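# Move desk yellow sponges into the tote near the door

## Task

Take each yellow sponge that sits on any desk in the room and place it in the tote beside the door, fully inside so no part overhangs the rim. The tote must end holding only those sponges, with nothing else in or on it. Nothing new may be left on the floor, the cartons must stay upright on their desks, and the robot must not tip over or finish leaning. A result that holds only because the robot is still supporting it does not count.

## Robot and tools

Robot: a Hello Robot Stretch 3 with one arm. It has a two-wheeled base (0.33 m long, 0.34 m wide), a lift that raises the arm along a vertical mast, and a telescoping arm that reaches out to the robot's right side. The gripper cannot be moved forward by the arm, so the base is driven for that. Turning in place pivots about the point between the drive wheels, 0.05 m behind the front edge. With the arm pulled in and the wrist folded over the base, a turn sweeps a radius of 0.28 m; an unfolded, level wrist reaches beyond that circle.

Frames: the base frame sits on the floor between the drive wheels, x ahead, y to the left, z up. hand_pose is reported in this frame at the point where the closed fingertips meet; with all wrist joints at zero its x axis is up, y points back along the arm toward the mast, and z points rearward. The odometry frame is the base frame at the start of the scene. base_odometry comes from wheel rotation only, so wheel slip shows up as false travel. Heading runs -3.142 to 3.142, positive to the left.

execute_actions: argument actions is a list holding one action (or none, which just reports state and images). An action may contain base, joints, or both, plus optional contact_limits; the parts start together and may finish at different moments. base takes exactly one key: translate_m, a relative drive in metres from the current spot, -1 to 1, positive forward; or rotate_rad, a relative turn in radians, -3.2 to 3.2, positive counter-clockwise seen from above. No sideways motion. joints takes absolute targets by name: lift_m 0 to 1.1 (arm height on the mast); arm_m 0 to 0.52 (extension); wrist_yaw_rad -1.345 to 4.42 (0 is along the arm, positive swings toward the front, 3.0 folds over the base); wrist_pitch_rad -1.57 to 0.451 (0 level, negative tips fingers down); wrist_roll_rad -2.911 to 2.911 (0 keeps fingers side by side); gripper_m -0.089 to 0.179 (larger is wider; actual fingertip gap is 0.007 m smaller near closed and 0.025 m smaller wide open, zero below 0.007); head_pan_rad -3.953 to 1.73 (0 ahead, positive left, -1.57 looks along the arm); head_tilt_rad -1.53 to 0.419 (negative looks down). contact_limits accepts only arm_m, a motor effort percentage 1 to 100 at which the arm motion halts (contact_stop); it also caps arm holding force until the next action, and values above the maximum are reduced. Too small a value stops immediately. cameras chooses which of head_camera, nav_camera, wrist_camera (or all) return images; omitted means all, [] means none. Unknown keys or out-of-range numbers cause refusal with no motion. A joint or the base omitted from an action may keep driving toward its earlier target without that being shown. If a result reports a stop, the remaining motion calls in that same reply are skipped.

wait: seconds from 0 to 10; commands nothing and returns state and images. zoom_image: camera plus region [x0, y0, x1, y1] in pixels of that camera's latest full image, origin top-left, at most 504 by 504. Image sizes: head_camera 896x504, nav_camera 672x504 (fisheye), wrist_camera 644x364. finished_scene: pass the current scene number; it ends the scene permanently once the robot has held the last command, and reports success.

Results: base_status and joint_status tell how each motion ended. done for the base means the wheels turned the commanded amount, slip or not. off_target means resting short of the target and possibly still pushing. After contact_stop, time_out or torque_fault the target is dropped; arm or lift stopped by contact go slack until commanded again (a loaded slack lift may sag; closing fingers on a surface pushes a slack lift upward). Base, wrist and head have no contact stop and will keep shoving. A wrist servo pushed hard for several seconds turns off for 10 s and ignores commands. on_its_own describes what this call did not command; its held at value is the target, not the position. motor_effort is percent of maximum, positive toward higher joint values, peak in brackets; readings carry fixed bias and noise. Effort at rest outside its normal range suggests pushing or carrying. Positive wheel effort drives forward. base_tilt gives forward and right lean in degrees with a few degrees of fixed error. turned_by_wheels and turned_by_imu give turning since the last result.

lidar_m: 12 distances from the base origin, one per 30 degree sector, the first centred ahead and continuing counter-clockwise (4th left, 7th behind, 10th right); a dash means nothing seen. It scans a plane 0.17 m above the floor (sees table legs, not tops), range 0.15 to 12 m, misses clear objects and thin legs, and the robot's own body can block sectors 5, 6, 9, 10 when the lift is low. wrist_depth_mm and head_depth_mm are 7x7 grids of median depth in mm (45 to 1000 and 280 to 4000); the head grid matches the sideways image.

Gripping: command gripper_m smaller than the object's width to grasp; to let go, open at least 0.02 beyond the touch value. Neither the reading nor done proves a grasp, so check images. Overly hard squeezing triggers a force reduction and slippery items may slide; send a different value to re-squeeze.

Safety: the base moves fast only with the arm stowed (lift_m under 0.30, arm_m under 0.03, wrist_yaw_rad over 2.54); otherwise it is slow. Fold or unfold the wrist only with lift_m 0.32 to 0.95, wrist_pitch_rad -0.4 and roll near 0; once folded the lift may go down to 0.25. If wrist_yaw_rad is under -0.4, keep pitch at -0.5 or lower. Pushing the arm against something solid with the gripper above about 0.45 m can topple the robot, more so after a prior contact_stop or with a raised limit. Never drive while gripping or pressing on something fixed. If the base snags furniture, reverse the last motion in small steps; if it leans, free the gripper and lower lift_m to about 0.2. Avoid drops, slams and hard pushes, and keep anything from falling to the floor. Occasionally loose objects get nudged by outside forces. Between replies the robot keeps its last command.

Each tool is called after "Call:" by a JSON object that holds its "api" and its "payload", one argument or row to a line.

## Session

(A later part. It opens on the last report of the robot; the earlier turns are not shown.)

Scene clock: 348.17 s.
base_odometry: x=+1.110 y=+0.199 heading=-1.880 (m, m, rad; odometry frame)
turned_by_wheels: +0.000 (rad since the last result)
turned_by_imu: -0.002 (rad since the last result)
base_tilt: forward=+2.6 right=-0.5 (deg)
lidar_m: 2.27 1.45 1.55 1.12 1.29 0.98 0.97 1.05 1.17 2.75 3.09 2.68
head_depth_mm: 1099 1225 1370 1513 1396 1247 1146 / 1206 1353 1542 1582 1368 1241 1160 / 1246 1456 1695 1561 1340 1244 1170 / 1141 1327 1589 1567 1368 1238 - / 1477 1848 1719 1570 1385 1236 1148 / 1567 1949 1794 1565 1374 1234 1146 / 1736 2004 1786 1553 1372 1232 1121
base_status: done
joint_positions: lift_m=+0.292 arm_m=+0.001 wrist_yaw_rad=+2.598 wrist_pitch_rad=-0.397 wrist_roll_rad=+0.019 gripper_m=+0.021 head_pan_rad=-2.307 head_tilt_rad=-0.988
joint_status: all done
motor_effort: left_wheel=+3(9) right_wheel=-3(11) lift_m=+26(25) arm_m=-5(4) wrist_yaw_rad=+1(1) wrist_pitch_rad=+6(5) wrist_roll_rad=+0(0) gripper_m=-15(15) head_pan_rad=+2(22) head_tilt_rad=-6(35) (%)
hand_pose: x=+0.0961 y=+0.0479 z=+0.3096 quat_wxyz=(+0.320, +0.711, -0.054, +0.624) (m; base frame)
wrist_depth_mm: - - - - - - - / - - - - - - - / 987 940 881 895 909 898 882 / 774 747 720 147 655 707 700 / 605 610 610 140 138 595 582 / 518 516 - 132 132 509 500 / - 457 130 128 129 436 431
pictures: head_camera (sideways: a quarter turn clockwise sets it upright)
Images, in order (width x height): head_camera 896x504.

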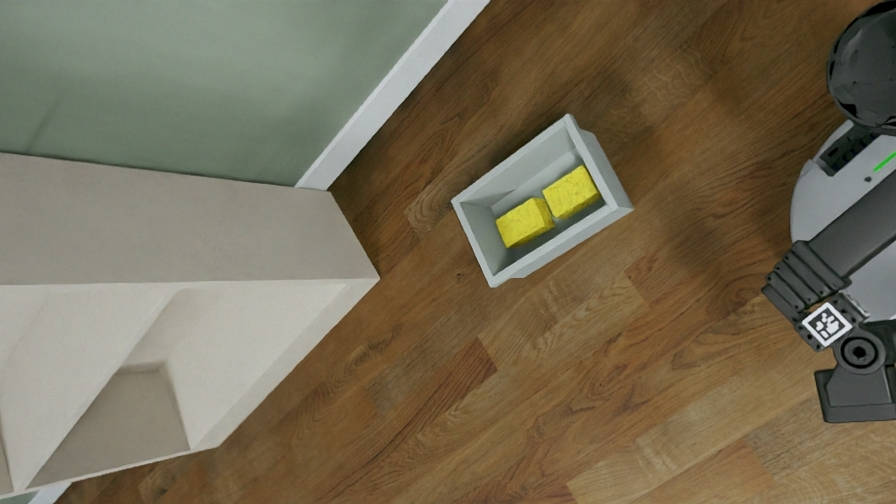

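Call:
{"api": "execute_actions", "payload": {
  "actions": [
    {"base":{"translate_m":-0.3},"joints":{"lift_m":0.33,"wrist_yaw_rad":-0.25,"arm_m":0.199,"head_pan_rad":-1.7,"head_tilt_rad":-1.1}}
  ],
  "cameras": []
}}

Call:
{"api": "execute_actions", "payload": {
  "actions": [
    {"base":{"translate_m":-0.188},"joints":{"lift_m":0.27,"wrist_pitch_rad":-1.02}}
  ],
  "cameras": ["head_camera","wrist_camera"]
}}

Scene clock: 355.37 s.
base_odometry: x=+1.201 y=+0.485 heading=-1.879 (m, m, rad; odometry frame)
turned_by_wheels: +0.000 (rad since the last result)
turned_by_imu: +0.000 (rad since the last result)
base_tilt: forward=+2.6 right=-0.4 (deg)
lidar_m: 2.57 2.02 1.21 1.60 0.88 0.68 0.67 0.74 1.00 2.76 3.20 2.92
head_depth_mm: 1244 1141 1377 1470 1334 1217 1118 / 1702 1723 1555 1461 1303 1203 - / 2161 1830 1640 1466 1307 1199 - / 2129 1855 1641 1471 - 1207 - / 2142 1867 1639 1462 1321 1205 1110 / 2121 1845 1634 1455 1311 1208 1111 / 2130 1832 1629 1450 1317 1200 1110
base_status: done
joint_positions: lift_m=+0.330 arm_m=+0.199 wrist_yaw_rad=-0.248 wrist_pitch_rad=-0.397 wrist_roll_rad=+0.019 gripper_m=+0.021 head_pan_rad=-1.706 head_tilt_rad=-1.087
joint_status: all done
motor_effort: left_wheel=+2(8) right_wheel=-3(10) lift_m=+33(33) arm_m=+2(2) wrist_yaw_rad=+1(3) wrist_pitch_rad=+5(5) wrist_roll_rad=+0(1) gripper_m=-14(15) head_pan_rad=+1(22) head_tilt_rad=-6(18) (%)
hand_pose: x=-0.0772 y=-0.5636 z=+0.3472 quat_wxyz=(+0.664, +0.051, -0.711, -0.225) (m; base frame)
wrist_depth_mm: - - - - - 895 503 / - - - - - 922 552 / - - - - 858 614 623 / 826 800 793 147 700 656 671 / 675 651 663 140 139 643 627 / 571 566 137 133 132 545 542 / 492 496 470 128 129 477 354
pictures: none
No camera images: the call's "cameras" was empty. Leave "cameras" out to get every camera's image.

Scene clock: 358.40 s.
base_odometry: x=+1.258 y=+0.664 heading=-1.879 (m, m, rad; odometry frame)
turned_by_wheels: +0.000 (rad since the last result)
turned_by_imu: +0.000 (rad since the last result)
base_tilt: forward=+2.6 right=-0.4 (deg)
lidar_m: 2.76 2.12 1.31 1.49 0.63 0.49 0.49 0.50 0.79 0.39 3.27 3.08
head_depth_mm: 916 1091 1330 1411 1311 1216 1121 / 908 1081 1330 1471 1329 1212 - / 1289 1658 1476 1456 1329 1219 - / 2141 1832 1630 1463 - 1211 - / 2152 1848 1634 1455 1299 1192 1107 / 2136 1850 1624 1460 1319 1204 1105 / 2125 1837 1624 1455 1316 1209 1109
base_status: done
joint_positions: lift_m=+0.270 arm_m=+0.199 wrist_yaw_rad=-0.248 wrist_pitch_rad=-1.024 wrist_roll_rad=+0.019 gripper_m=+0.021 head_pan_rad=-1.706 head_tilt_rad=-1.087
joint_status: all done
motor_effort: left_wheel=+3(4) right_wheel=-2(8) lift_m=+25(29) arm_m=+3(2) wrist_yaw_rad=-1(2) wrist_pitch_rad=+2(4) wrist_roll_rad=+0(0) gripper_m=-14(15) head_pan_rad=+1(2) head_tilt_rad=-7(6) (%)
hand_pose: x=-0.0492 y=-0.4527 z=+0.1775 quat_wxyz=(+0.563, +0.264, -0.659, -0.423) (m; base frame)
wrist_depth_mm: 424 431 422 422 420 416 417 / 408 402 398 268 273 385 388 / 382 384 313 297 320 362 371 / 364 361 249 147 293 265 351 / 348 343 340 139 139 244 334 / 330 329 136 133 132 213 317 / 314 313 204 128 128 251 304
pictures: head_camera (sideways: a quarter turn clockwise sets it upright), wrist_camera
Images, in order (width x height): head_camera 896x504, wrist_camera 644x364.

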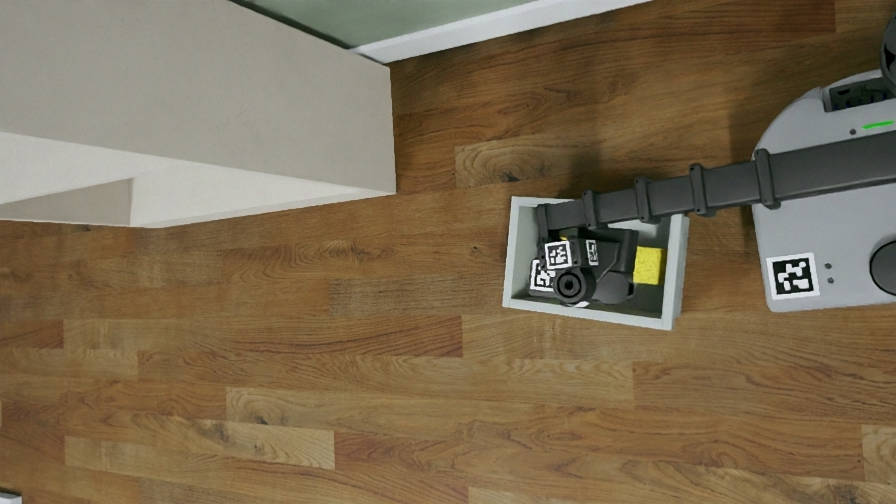

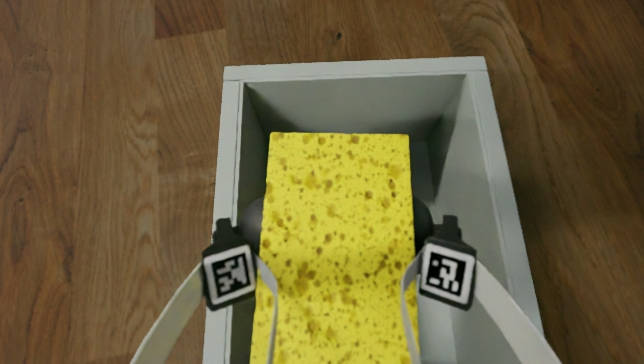

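Call:
{"api": "execute_actions", "payload": {
  "actions": [
    {"base":{"translate_m":-0.026},"joints":{"lift_m":0.24,"wrist_yaw_rad":-0.22}}
  ],
  "cameras": ["wrist_camera"]
}}

Call:
{"api": "execute_actions", "payload": {
  "actions": [
    {"joints":{"lift_m":0.172}}
  ],
  "cameras": ["wrist_camera","head_camera"]
}}

Scene clock: 361.47 s.
base_odometry: x=+1.266 y=+0.689 heading=-1.879 (m, m, rad; odometry frame)
turned_by_wheels: +0.000 (rad since the last result)
turned_by_imu: +0.000 (rad since the last result)
base_tilt: forward=+2.7 right=-0.5 (deg)
lidar_m: 2.80 1.68 1.32 1.41 0.60 0.47 0.46 0.48 0.75 0.39 3.31 3.11
head_depth_mm: 911 1088 1275 1349 1294 1211 1117 / 908 1075 1332 1473 1329 1210 - / 1230 1135 1369 1463 1343 1229 - / 2102 1827 1642 1470 1269 1198 - / 2137 1853 1630 1458 1301 1192 1107 / 2133 1854 1626 1458 1311 1204 1108 / 2126 1847 1627 1452 1316 1204 1104
base_status: done
joint_positions: lift_m=+0.240 arm_m=+0.199 wrist_yaw_rad=-0.223 wrist_pitch_rad=-1.025 wrist_roll_rad=+0.019 gripper_m=+0.021 head_pan_rad=-1.706 head_tilt_rad=-1.087
joint_status: all done
motor_effort: left_wheel=+3(6) right_wheel=-2(7) lift_m=+25(25) arm_m=+3(3) wrist_yaw_rad=+0(2) wrist_pitch_rad=+2(2) wrist_roll_rad=+1(0) gripper_m=-15(15) head_pan_rad=+2(2) head_tilt_rad=-7(5) (%)
hand_pose: x=-0.0464 y=-0.4532 z=+0.1474 quat_wxyz=(+0.568, +0.272, -0.656, -0.416) (m; base frame)
wrist_depth_mm: 396 388 385 381 373 381 376 / 372 367 237 247 247 353 351 / 352 345 289 287 285 336 336 / 331 329 256 146 234 316 319 / 317 310 204 139 139 212 299 / 302 299 136 133 133 288 289 / 289 284 223 127 129 195 279
pictures: wrist_camera
Images, in order (width x height): wrist_camera 644x364.

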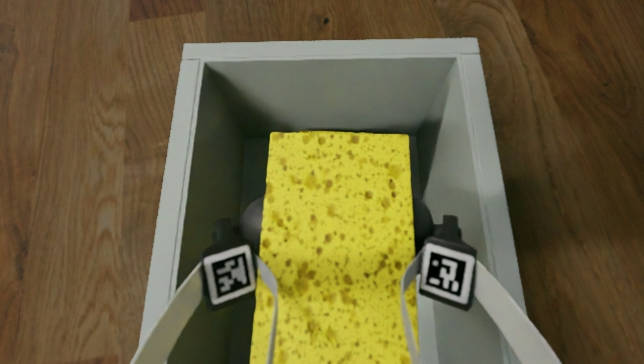

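Scene clock: 362.93 s.
base_odometry: x=+1.266 y=+0.689 heading=-1.879 (m, m, rad; odometry frame)
turned_by_wheels: +0.000 (rad since the last result)
turned_by_imu: +0.000 (rad since the last result)
base_tilt: forward=+2.7 right=-0.5 (deg)
lidar_m: 2.79 1.68 1.32 1.41 0.60 0.47 0.46 0.48 0.75 1.69 3.32 3.11
head_depth_mm: 915 1086 1275 1347 1293 1211 1120 / 908 1075 1330 1470 1327 1213 - / 1234 1135 1369 1473 1326 1232 - / 2088 1819 1639 1468 1293 1192 - / 2133 1846 1626 1461 1299 1189 1109 / 2130 1840 1625 1464 1320 1206 1114 / 2106 1851 1621 1455 1320 1204 1105
base_status: not commanded
joint_positions: lift_m=+0.172 arm_m=+0.199 wrist_yaw_rad=-0.223 wrist_pitch_rad=-1.025 wrist_roll_rad=+0.019 gripper_m=+0.021 head_pan_rad=-1.706 head_tilt_rad=-1.087
joint_status: all done
motor_effort: left_wheel=+3(3) right_wheel=-2(3) lift_m=+26(26) arm_m=+2(3) wrist_yaw_rad=+3(2) wrist_pitch_rad=+2(2) wrist_roll_rad=+1(1) gripper_m=-15(14) head_pan_rad=+2(2) head_tilt_rad=-6(5) (%)
hand_pose: x=-0.0464 y=-0.4531 z=+0.0793 quat_wxyz=(+0.568, +0.273, -0.656, -0.416) (m; base frame)
wrist_depth_mm: 307 160 200 199 200 163 289 / 291 160 237 225 235 164 276 / 275 149 259 217 260 164 260 / 256 150 252 146 235 165 130 / 245 149 205 140 139 165 123 / 122 148 136 133 132 155 117 / 116 138 217 127 129 188 112
pictures: head_camera (sideways: a quarter turn clockwise sets it upright), wrist_camera
Images, in order (width x height): head_camera 896x504, wrist_camera 644x364.

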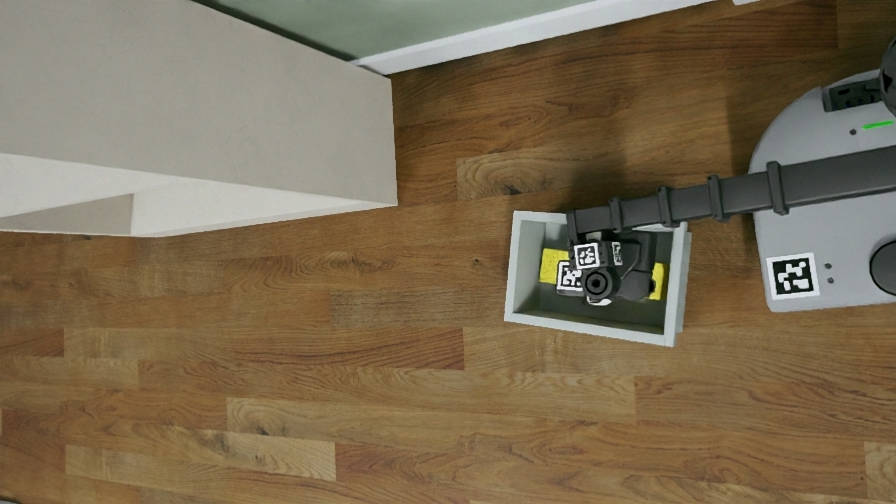

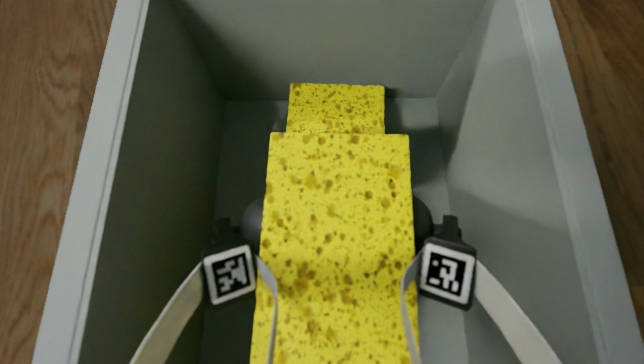

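Call:
{"api": "execute_actions", "payload": {
  "actions": [
    {"joints":{"lift_m":0.165}}
  ],
  "cameras": []
}}

Call:
{"api": "execute_actions", "payload": {
  "actions": [
    {"joints":{"gripper_m":0.10}}
  ],
  "cameras": ["wrist_camera"]
}}

Call:
{"api": "execute_actions", "payload": {
  "actions": [
    {"joints":{"lift_m":0.27,"head_pan_rad":1.1,"head_tilt_rad":-0.45}}
  ],
  "cameras": ["all"]
}}

Scene clock: 364.90 s.
base_odometry: x=+1.266 y=+0.689 heading=-1.879 (m, m, rad; odometry frame)
turned_by_wheels: +0.000 (rad since the last result)
turned_by_imu: +0.000 (rad since the last result)
base_tilt: forward=+2.6 right=-0.4 (deg)
lidar_m: 2.79 1.68 1.32 1.41 0.60 0.47 0.46 0.48 0.75 1.69 3.30 3.12
head_depth_mm: 915 1088 1270 1354 1294 1217 1120 / 906 1080 1334 1465 1324 1212 - / 1233 1135 1370 1471 1330 1232 - / 2101 1823 1644 1457 1291 1194 - / 2147 1857 1633 1461 1301 1192 1107 / 2121 1835 1632 1453 1319 1203 1109 / 2127 1843 1618 1454 1311 1199 1107
base_status: not commanded
joint_positions: lift_m=+0.165 arm_m=+0.199 wrist_yaw_rad=-0.223 wrist_pitch_rad=-1.025 wrist_roll_rad=+0.019 gripper_m=+0.021 head_pan_rad=-1.706 head_tilt_rad=-1.087
joint_status: all done
motor_effort: left_wheel=+3(3) right_wheel=-2(2) lift_m=+25(27) arm_m=+3(2) wrist_yaw_rad=+2(0) wrist_pitch_rad=+2(2) wrist_roll_rad=+0(0) gripper_m=-16(15) head_pan_rad=+2(2) head_tilt_rad=-6(7) (%)
hand_pose: x=-0.0464 y=-0.4531 z=+0.0723 quat_wxyz=(+0.568, +0.273, -0.656, -0.416) (m; base frame)
wrist_depth_mm: 298 151 200 199 201 163 286 / 281 150 234 226 237 164 266 / 263 149 256 207 253 164 129 / 127 150 241 147 233 165 122 / 119 149 206 139 138 164 116 / 114 148 136 133 132 154 110 / 110 138 210 127 129 187 109
pictures: none
No camera images: the call's "cameras" was empty. Leave "cameras" out to get every camera's image.

Scene clock: 366.20 s.
base_odometry: x=+1.266 y=+0.689 heading=-1.879 (m, m, rad; odometry frame)
turned_by_wheels: +0.000 (rad since the last result)
turned_by_imu: +0.000 (rad since the last result)
base_tilt: forward=+2.6 right=-0.5 (deg)
lidar_m: 2.79 1.68 1.32 1.41 0.60 0.47 0.46 0.48 0.75 1.70 3.30 3.12
head_depth_mm: 914 1091 1277 1353 1295 1215 1119 / 907 1076 1335 1472 1330 1212 - / 1227 1134 1374 1467 1330 1224 - / 2093 1833 1640 1469 1291 1196 - / 2136 1851 1639 1463 1306 1188 1107 / 2116 1846 1625 1459 1323 1206 1111 / 2124 1847 1624 1458 1313 1204 1107
base_status: not commanded
joint_positions: lift_m=+0.165 arm_m=+0.199 wrist_yaw_rad=-0.223 wrist_pitch_rad=-1.025 wrist_roll_rad=+0.019 gripper_m=+0.100 head_pan_rad=-1.706 head_tilt_rad=-1.087
joint_status: all done
motor_effort: left_wheel=+2(3) right_wheel=-2(3) lift_m=+25(25) arm_m=+3(3) wrist_yaw_rad=+1(3) wrist_pitch_rad=+2(2) wrist_roll_rad=+1(0) gripper_m=+1(84) head_pan_rad=+1(2) head_tilt_rad=-6(5) (%)
hand_pose: x=-0.0464 y=-0.4531 z=+0.0723 quat_wxyz=(+0.568, +0.273, -0.656, -0.416) (m; base frame)
wrist_depth_mm: 299 161 199 200 200 163 284 / 281 149 236 224 236 163 267 / 264 150 255 208 253 164 129 / 127 149 241 150 234 165 122 / 120 148 228 143 145 154 117 / 115 138 222 136 177 - 110 / 110 159 211 130 131 167 105
pictures: wrist_camera
Images, in order (width x height): wrist_camera 644x364.

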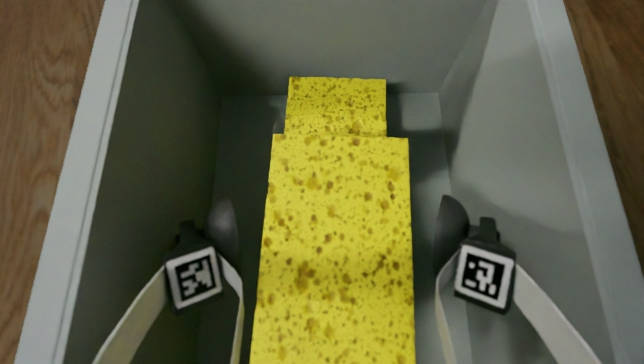

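Scene clock: 368.00 s.
base_odometry: x=+1.266 y=+0.689 heading=-1.879 (m, m, rad; odometry frame)
turned_by_wheels: +0.000 (rad since the last result)
turned_by_imu: +0.000 (rad since the last result)
base_tilt: forward=+2.6 right=-0.4 (deg)
lidar_m: 2.79 1.68 1.32 1.41 0.60 0.47 0.46 0.48 0.75 1.70 3.29 3.10
head_depth_mm: 1693 1822 1949 1309 2117 1790 1445 / 1635 1758 1889 1459 2039 1773 1442 / 1559 1675 1803 1456 1508 1656 1447 / 1507 1609 1724 1534 2001 1703 1444 / 1454 1546 1649 1767 1929 1762 1446 / 1393 1488 1589 1688 1820 1760 1441 / 1355 1435 1528 1630 1739 1757 1444
base_status: not commanded
joint_positions: lift_m=+0.270 arm_m=+0.199 wrist_yaw_rad=-0.223 wrist_pitch_rad=-1.025 wrist_roll_rad=+0.019 gripper_m=+0.100 head_pan_rad=+1.093 head_tilt_rad=-0.458
joint_status: all done
motor_effort: left_wheel=+3(2) right_wheel=-2(2) lift_m=+33(35) arm_m=+3(3) wrist_yaw_rad=+1(0) wrist_pitch_rad=+1(2) wrist_roll_rad=+1(1) gripper_m=+0(0) head_pan_rad=+2(29) head_tilt_rad=+4(40) (%)
hand_pose: x=-0.0464 y=-0.4531 z=+0.1770 quat_wxyz=(+0.568, +0.273, -0.656, -0.416) (m; base frame)
wrist_depth_mm: 429 424 421 418 419 413 412 / 400 401 273 270 255 389 387 / 387 378 289 313 298 374 368 / 363 362 286 308 339 348 353 / 345 342 331 250 331 334 331 / 328 329 323 236 308 - 318 / 316 314 282 231 303 215 306
pictures: head_camera (sideways: a quarter turn clockwise sets it upright), nav_camera (sideways: a quarter turn counterclockwise sets it upright), wrist_camera
Images, in order (width x height): head_camera 896x504, nav_camera 672x504, wrist_camera 644x364.

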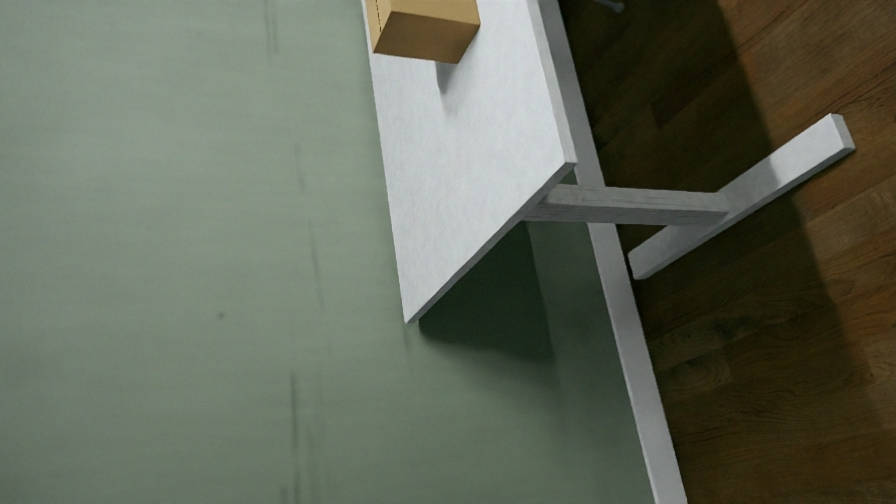

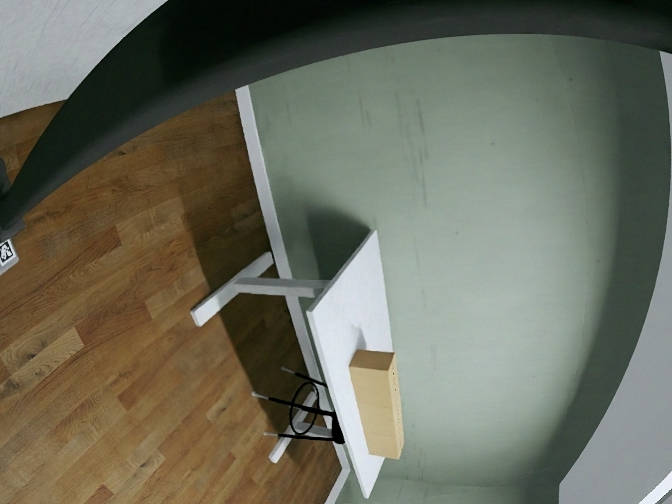

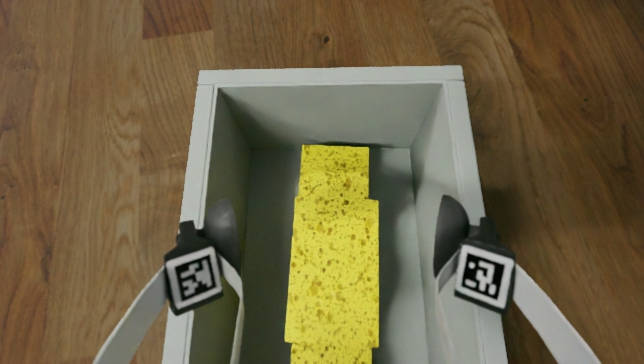

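Call:
{"api": "execute_actions", "payload": {
  "actions": [
    {"base":{"translate_m":0.17},"joints":{"lift_m":0.295,"arm_m":0.0,"wrist_yaw_rad":2.6,"wrist_pitch_rad":-0.4,"gripper_m":0.04,"head_pan_rad":-1.3,"head_tilt_rad":-0.5}}
  ],
  "cameras": []
}}

Call:
{"api": "execute_actions", "payload": {
  "actions": [
    {"base":{"rotate_rad":1.54}}
  ],
  "cameras": ["nav_camera"]
}}

Scene clock: 375.93 s.
base_odometry: x=+1.214 y=+0.527 heading=-1.879 (m, m, rad; odometry frame)
turned_by_wheels: +0.000 (rad since the last result)
turned_by_imu: +0.001 (rad since the last result)
base_tilt: forward=+2.6 right=-0.4 (deg)
lidar_m: 2.62 1.96 1.23 1.61 0.82 0.64 0.63 0.69 0.99 2.76 3.22 2.97
head_depth_mm: 2603 2762 2948 3007 2188 1707 1408 / 2682 2804 2996 2947 2170 1702 1408 / 2775 2892 3190 2874 2167 1698 1407 / 2828 2495 3311 2946 2161 1699 1401 / 2965 2608 3446 2962 2169 1708 1404 / 3030 3226 3474 2933 2137 1694 1399 / 3183 3403 3717 2950 2162 1693 1400
base_status: done
joint_positions: lift_m=+0.295 arm_m=+0.001 wrist_yaw_rad=+2.597 wrist_pitch_rad=-0.423 wrist_roll_rad=+0.019 gripper_m=+0.040 head_pan_rad=-1.293 head_tilt_rad=-0.494
joint_status: all done
motor_effort: left_wheel=+2(10) right_wheel=-2(8) lift_m=+33(35) arm_m=-5(5) wrist_yaw_rad=+1(2) wrist_pitch_rad=+8(8) wrist_roll_rad=+0(0) gripper_m=-1(85) head_pan_rad=-2(30) head_tilt_rad=-3(9) (%)
hand_pose: x=+0.0946 y=+0.0451 z=+0.3063 quat_wxyz=(+0.329, +0.711, -0.046, +0.620) (m; base frame)
wrist_depth_mm: - - - - - - - / - - - - - - - / 929 898 881 869 879 848 834 / 725 707 697 688 696 677 672 / 602 590 604 587 609 567 562 / 519 508 519 496 471 482 492 / - 468 441 437 436 433 422
pictures: none
No camera images: the call's "cameras" was empty. Leave "cameras" out to get every camera's image.

Scene clock: 378.17 s.
base_odometry: x=+1.214 y=+0.527 heading=-0.339 (m, m, rad; odometry frame)
turned_by_wheels: +1.540 (rad since the last result)
turned_by_imu: +1.513 (rad since the last result)
base_tilt: forward=+2.7 right=-0.5 (deg)
lidar_m: 1.60 0.85 0.64 0.63 0.65 0.96 1.74 3.20 2.97 2.62 1.54 1.24
head_depth_mm: 2584 2723 2901 2821 2174 1708 1410 / 2646 2812 3016 2979 2169 1709 1402 / 2746 2891 3147 2955 2152 1708 1400 / 2791 3024 3258 2971 2164 1695 1400 / 2841 3097 3301 2978 2130 1697 1399 / 2881 3053 2960 2797 2147 1689 1396 / 2470 2566 1664 1633 2062 1695 1403
base_status: done
joint_positions: lift_m=+0.295 arm_m=+0.001 wrist_yaw_rad=+2.598 wrist_pitch_rad=-0.423 wrist_roll_rad=+0.019 gripper_m=+0.040 head_pan_rad=-1.293 head_tilt_rad=-0.495
joint_status: not commanded
motor_effort: left_wheel=-4(13) right_wheel=+4(13) lift_m=+32(33) arm_m=-4(4) wrist_yaw_rad=+1(1) wrist_pitch_rad=+7(7) wrist_roll_rad=+0(1) gripper_m=+0(0) head_pan_rad=-3(3) head_tilt_rad=-2(2) (%)
hand_pose: x=+0.0945 y=+0.0451 z=+0.3064 quat_wxyz=(+0.329, +0.711, -0.045, +0.620) (m; base frame)
wrist_depth_mm: 507 563 638 706 802 - - / 546 607 675 769 917 - - / 563 642 716 836 827 843 834 / 631 674 699 685 686 675 672 / 597 590 594 591 596 566 560 / 524 502 503 492 467 489 492 / - 461 440 446 434 432 429
pictures: nav_camera (sideways: a quarter turn counterclockwise sets it upright)
Images, in order (width x height): nav_camera 672x504.

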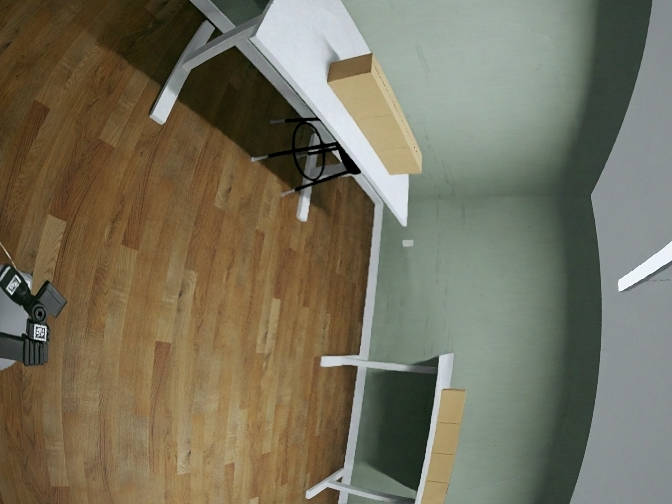

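Call:
{"api": "execute_actions", "payload": {
  "actions": [
    {"base":{"translate_m":0.93},"joints":{"head_pan_rad":-1.32,"head_tilt_rad":-0.55}}
  ],
  "cameras": ["head_camera","nav_camera"]
}}

Scene clock: 383.77 s.
base_odometry: x=+2.091 y=+0.218 heading=-0.339 (m, m, rad; odometry frame)
turned_by_wheels: +0.000 (rad since the last result)
turned_by_imu: +0.003 (rad since the last result)
base_tilt: forward=+2.6 right=-0.5 (deg)
lidar_m: 0.68 0.72 0.62 0.60 0.63 0.87 1.88 4.04 2.85 1.22 0.55 0.70
head_depth_mm: 2606 2762 2871 1220 914 730 609 / 2665 2844 1266 882 871 730 607 / 2680 2888 1827 1061 878 725 606 / 2019 2181 1822 1213 907 726 620 / 1556 1651 1667 1207 907 724 634 / 1264 1329 1406 1205 904 723 836 / 1073 1117 1170 1162 901 722 1289
base_status: done
joint_positions: lift_m=+0.295 arm_m=+0.001 wrist_yaw_rad=+2.598 wrist_pitch_rad=-0.423 wrist_roll_rad=+0.019 gripper_m=+0.040 head_pan_rad=-1.313 head_tilt_rad=-0.543
joint_status: all done
motor_effort: left_wheel=-5(10) right_wheel=+4(11) lift_m=+32(33) arm_m=-4(4) wrist_yaw_rad=+2(1) wrist_pitch_rad=+7(7) wrist_roll_rad=+1(0) gripper_m=+0(0) head_pan_rad=-3(3) head_tilt_rad=-3(8) (%)
hand_pose: x=+0.0945 y=+0.0452 z=+0.3064 quat_wxyz=(+0.329, +0.711, -0.046, +0.620) (m; base frame)
wrist_depth_mm: 485 546 607 673 760 654 527 / 518 583 627 742 831 684 558 / 567 627 701 791 855 712 578 / 593 663 700 681 688 665 596 / 600 593 604 587 597 582 563 / 518 502 514 497 468 492 493 / - 458 440 436 434 433 425
pictures: head_camera (sideways: a quarter turn clockwise sets it upright), nav_camera (sideways: a quarter turn counterclockwise sets it upright)
Images, in order (width x height): head_camera 896x504, nav_camera 672x504.

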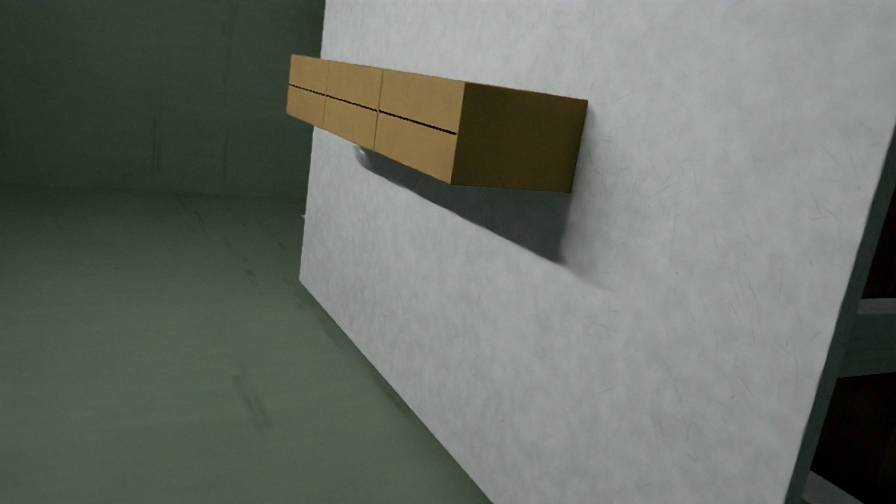

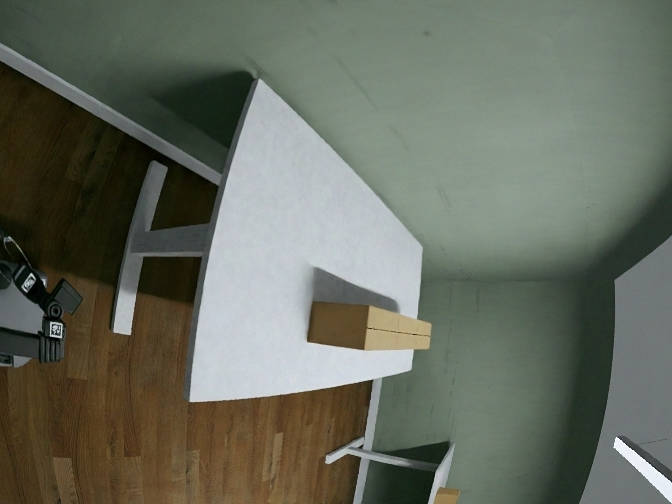

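Call:
{"api": "execute_actions", "payload": {
  "actions": [
    {"joints":{"head_pan_rad":-2.9,"head_tilt_rad":-0.6}}
  ],
  "cameras": ["head_camera","nav_camera"]
}}

Scene clock: 386.33 s.
base_odometry: x=+2.091 y=+0.218 heading=-0.339 (m, m, rad; odometry frame)
turned_by_wheels: +0.000 (rad since the last result)
turned_by_imu: +0.000 (rad since the last result)
base_tilt: forward=+2.6 right=-0.5 (deg)
lidar_m: 0.68 0.72 0.62 0.60 0.63 0.87 1.88 4.04 2.85 1.21 0.55 0.70
head_depth_mm: 3344 3615 3557 2478 1801 1551 1317 / 3427 3724 3511 2476 1902 1556 1315 / 3451 3804 3535 2482 1903 1553 1318 / 3152 - 3507 2466 1896 1549 1306 / 3566 - 3484 2458 1903 1548 1311 / 3763 - 3512 2460 1896 1547 1314 / - - 3443 2432 1896 1546 1306
base_status: not commanded
joint_positions: lift_m=+0.295 arm_m=+0.001 wrist_yaw_rad=+2.598 wrist_pitch_rad=-0.423 wrist_roll_rad=+0.019 gripper_m=+0.040 head_pan_rad=-2.893 head_tilt_rad=-0.593
joint_status: all done
motor_effort: left_wheel=-4(4) right_wheel=+4(4) lift_m=+33(33) arm_m=-5(4) wrist_yaw_rad=+1(1) wrist_pitch_rad=+7(7) wrist_roll_rad=+0(1) gripper_m=+0(0) head_pan_rad=-2(31) head_tilt_rad=-4(11) (%)
hand_pose: x=+0.0945 y=+0.0452 z=+0.3064 quat_wxyz=(+0.329, +0.711, -0.046, +0.620) (m; base frame)
wrist_depth_mm: 494 536 612 697 778 652 527 / 524 572 653 740 828 686 554 / 555 618 713 790 810 712 573 / 598 660 705 694 702 670 581 / 610 591 596 577 603 564 563 / 523 507 522 495 468 499 487 / - 462 437 442 437 429 423
pictures: head_camera (sideways: a quarter turn clockwise sets it upright), nav_camera (sideways: a quarter turn counterclockwise sets it upright)
Images, in order (width x height): head_camera 896x504, nav_camera 672x504.

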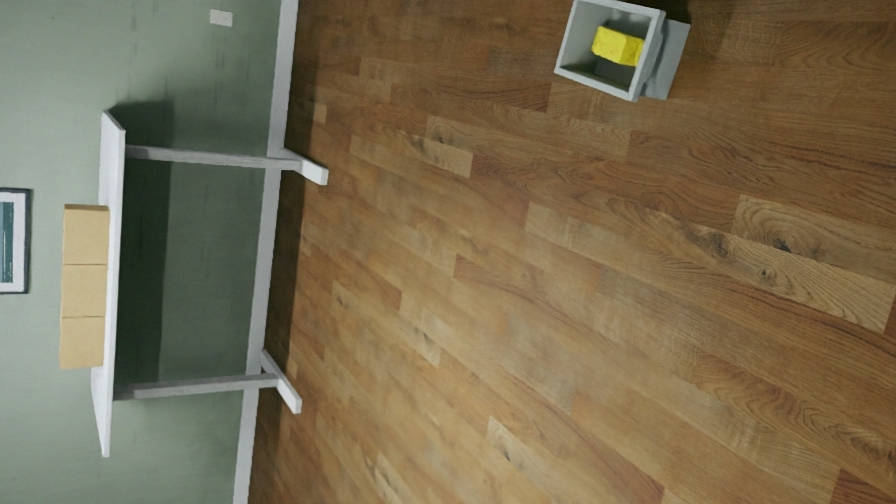

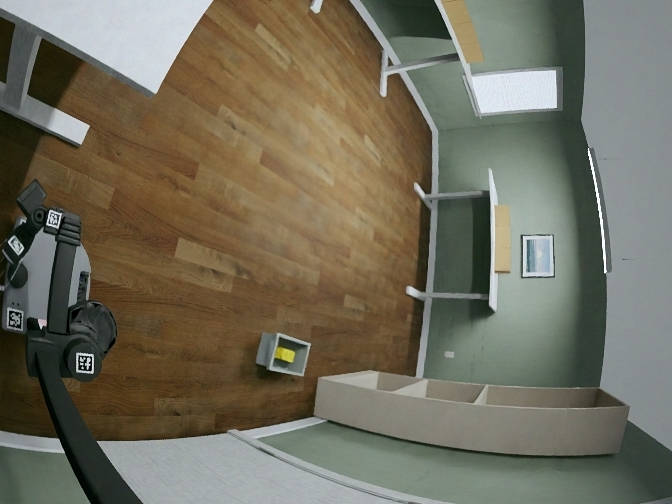

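Call:
{"api": "finished_scene", "payload": {
  "scene": 2
}}

The scene is finished: the task was done.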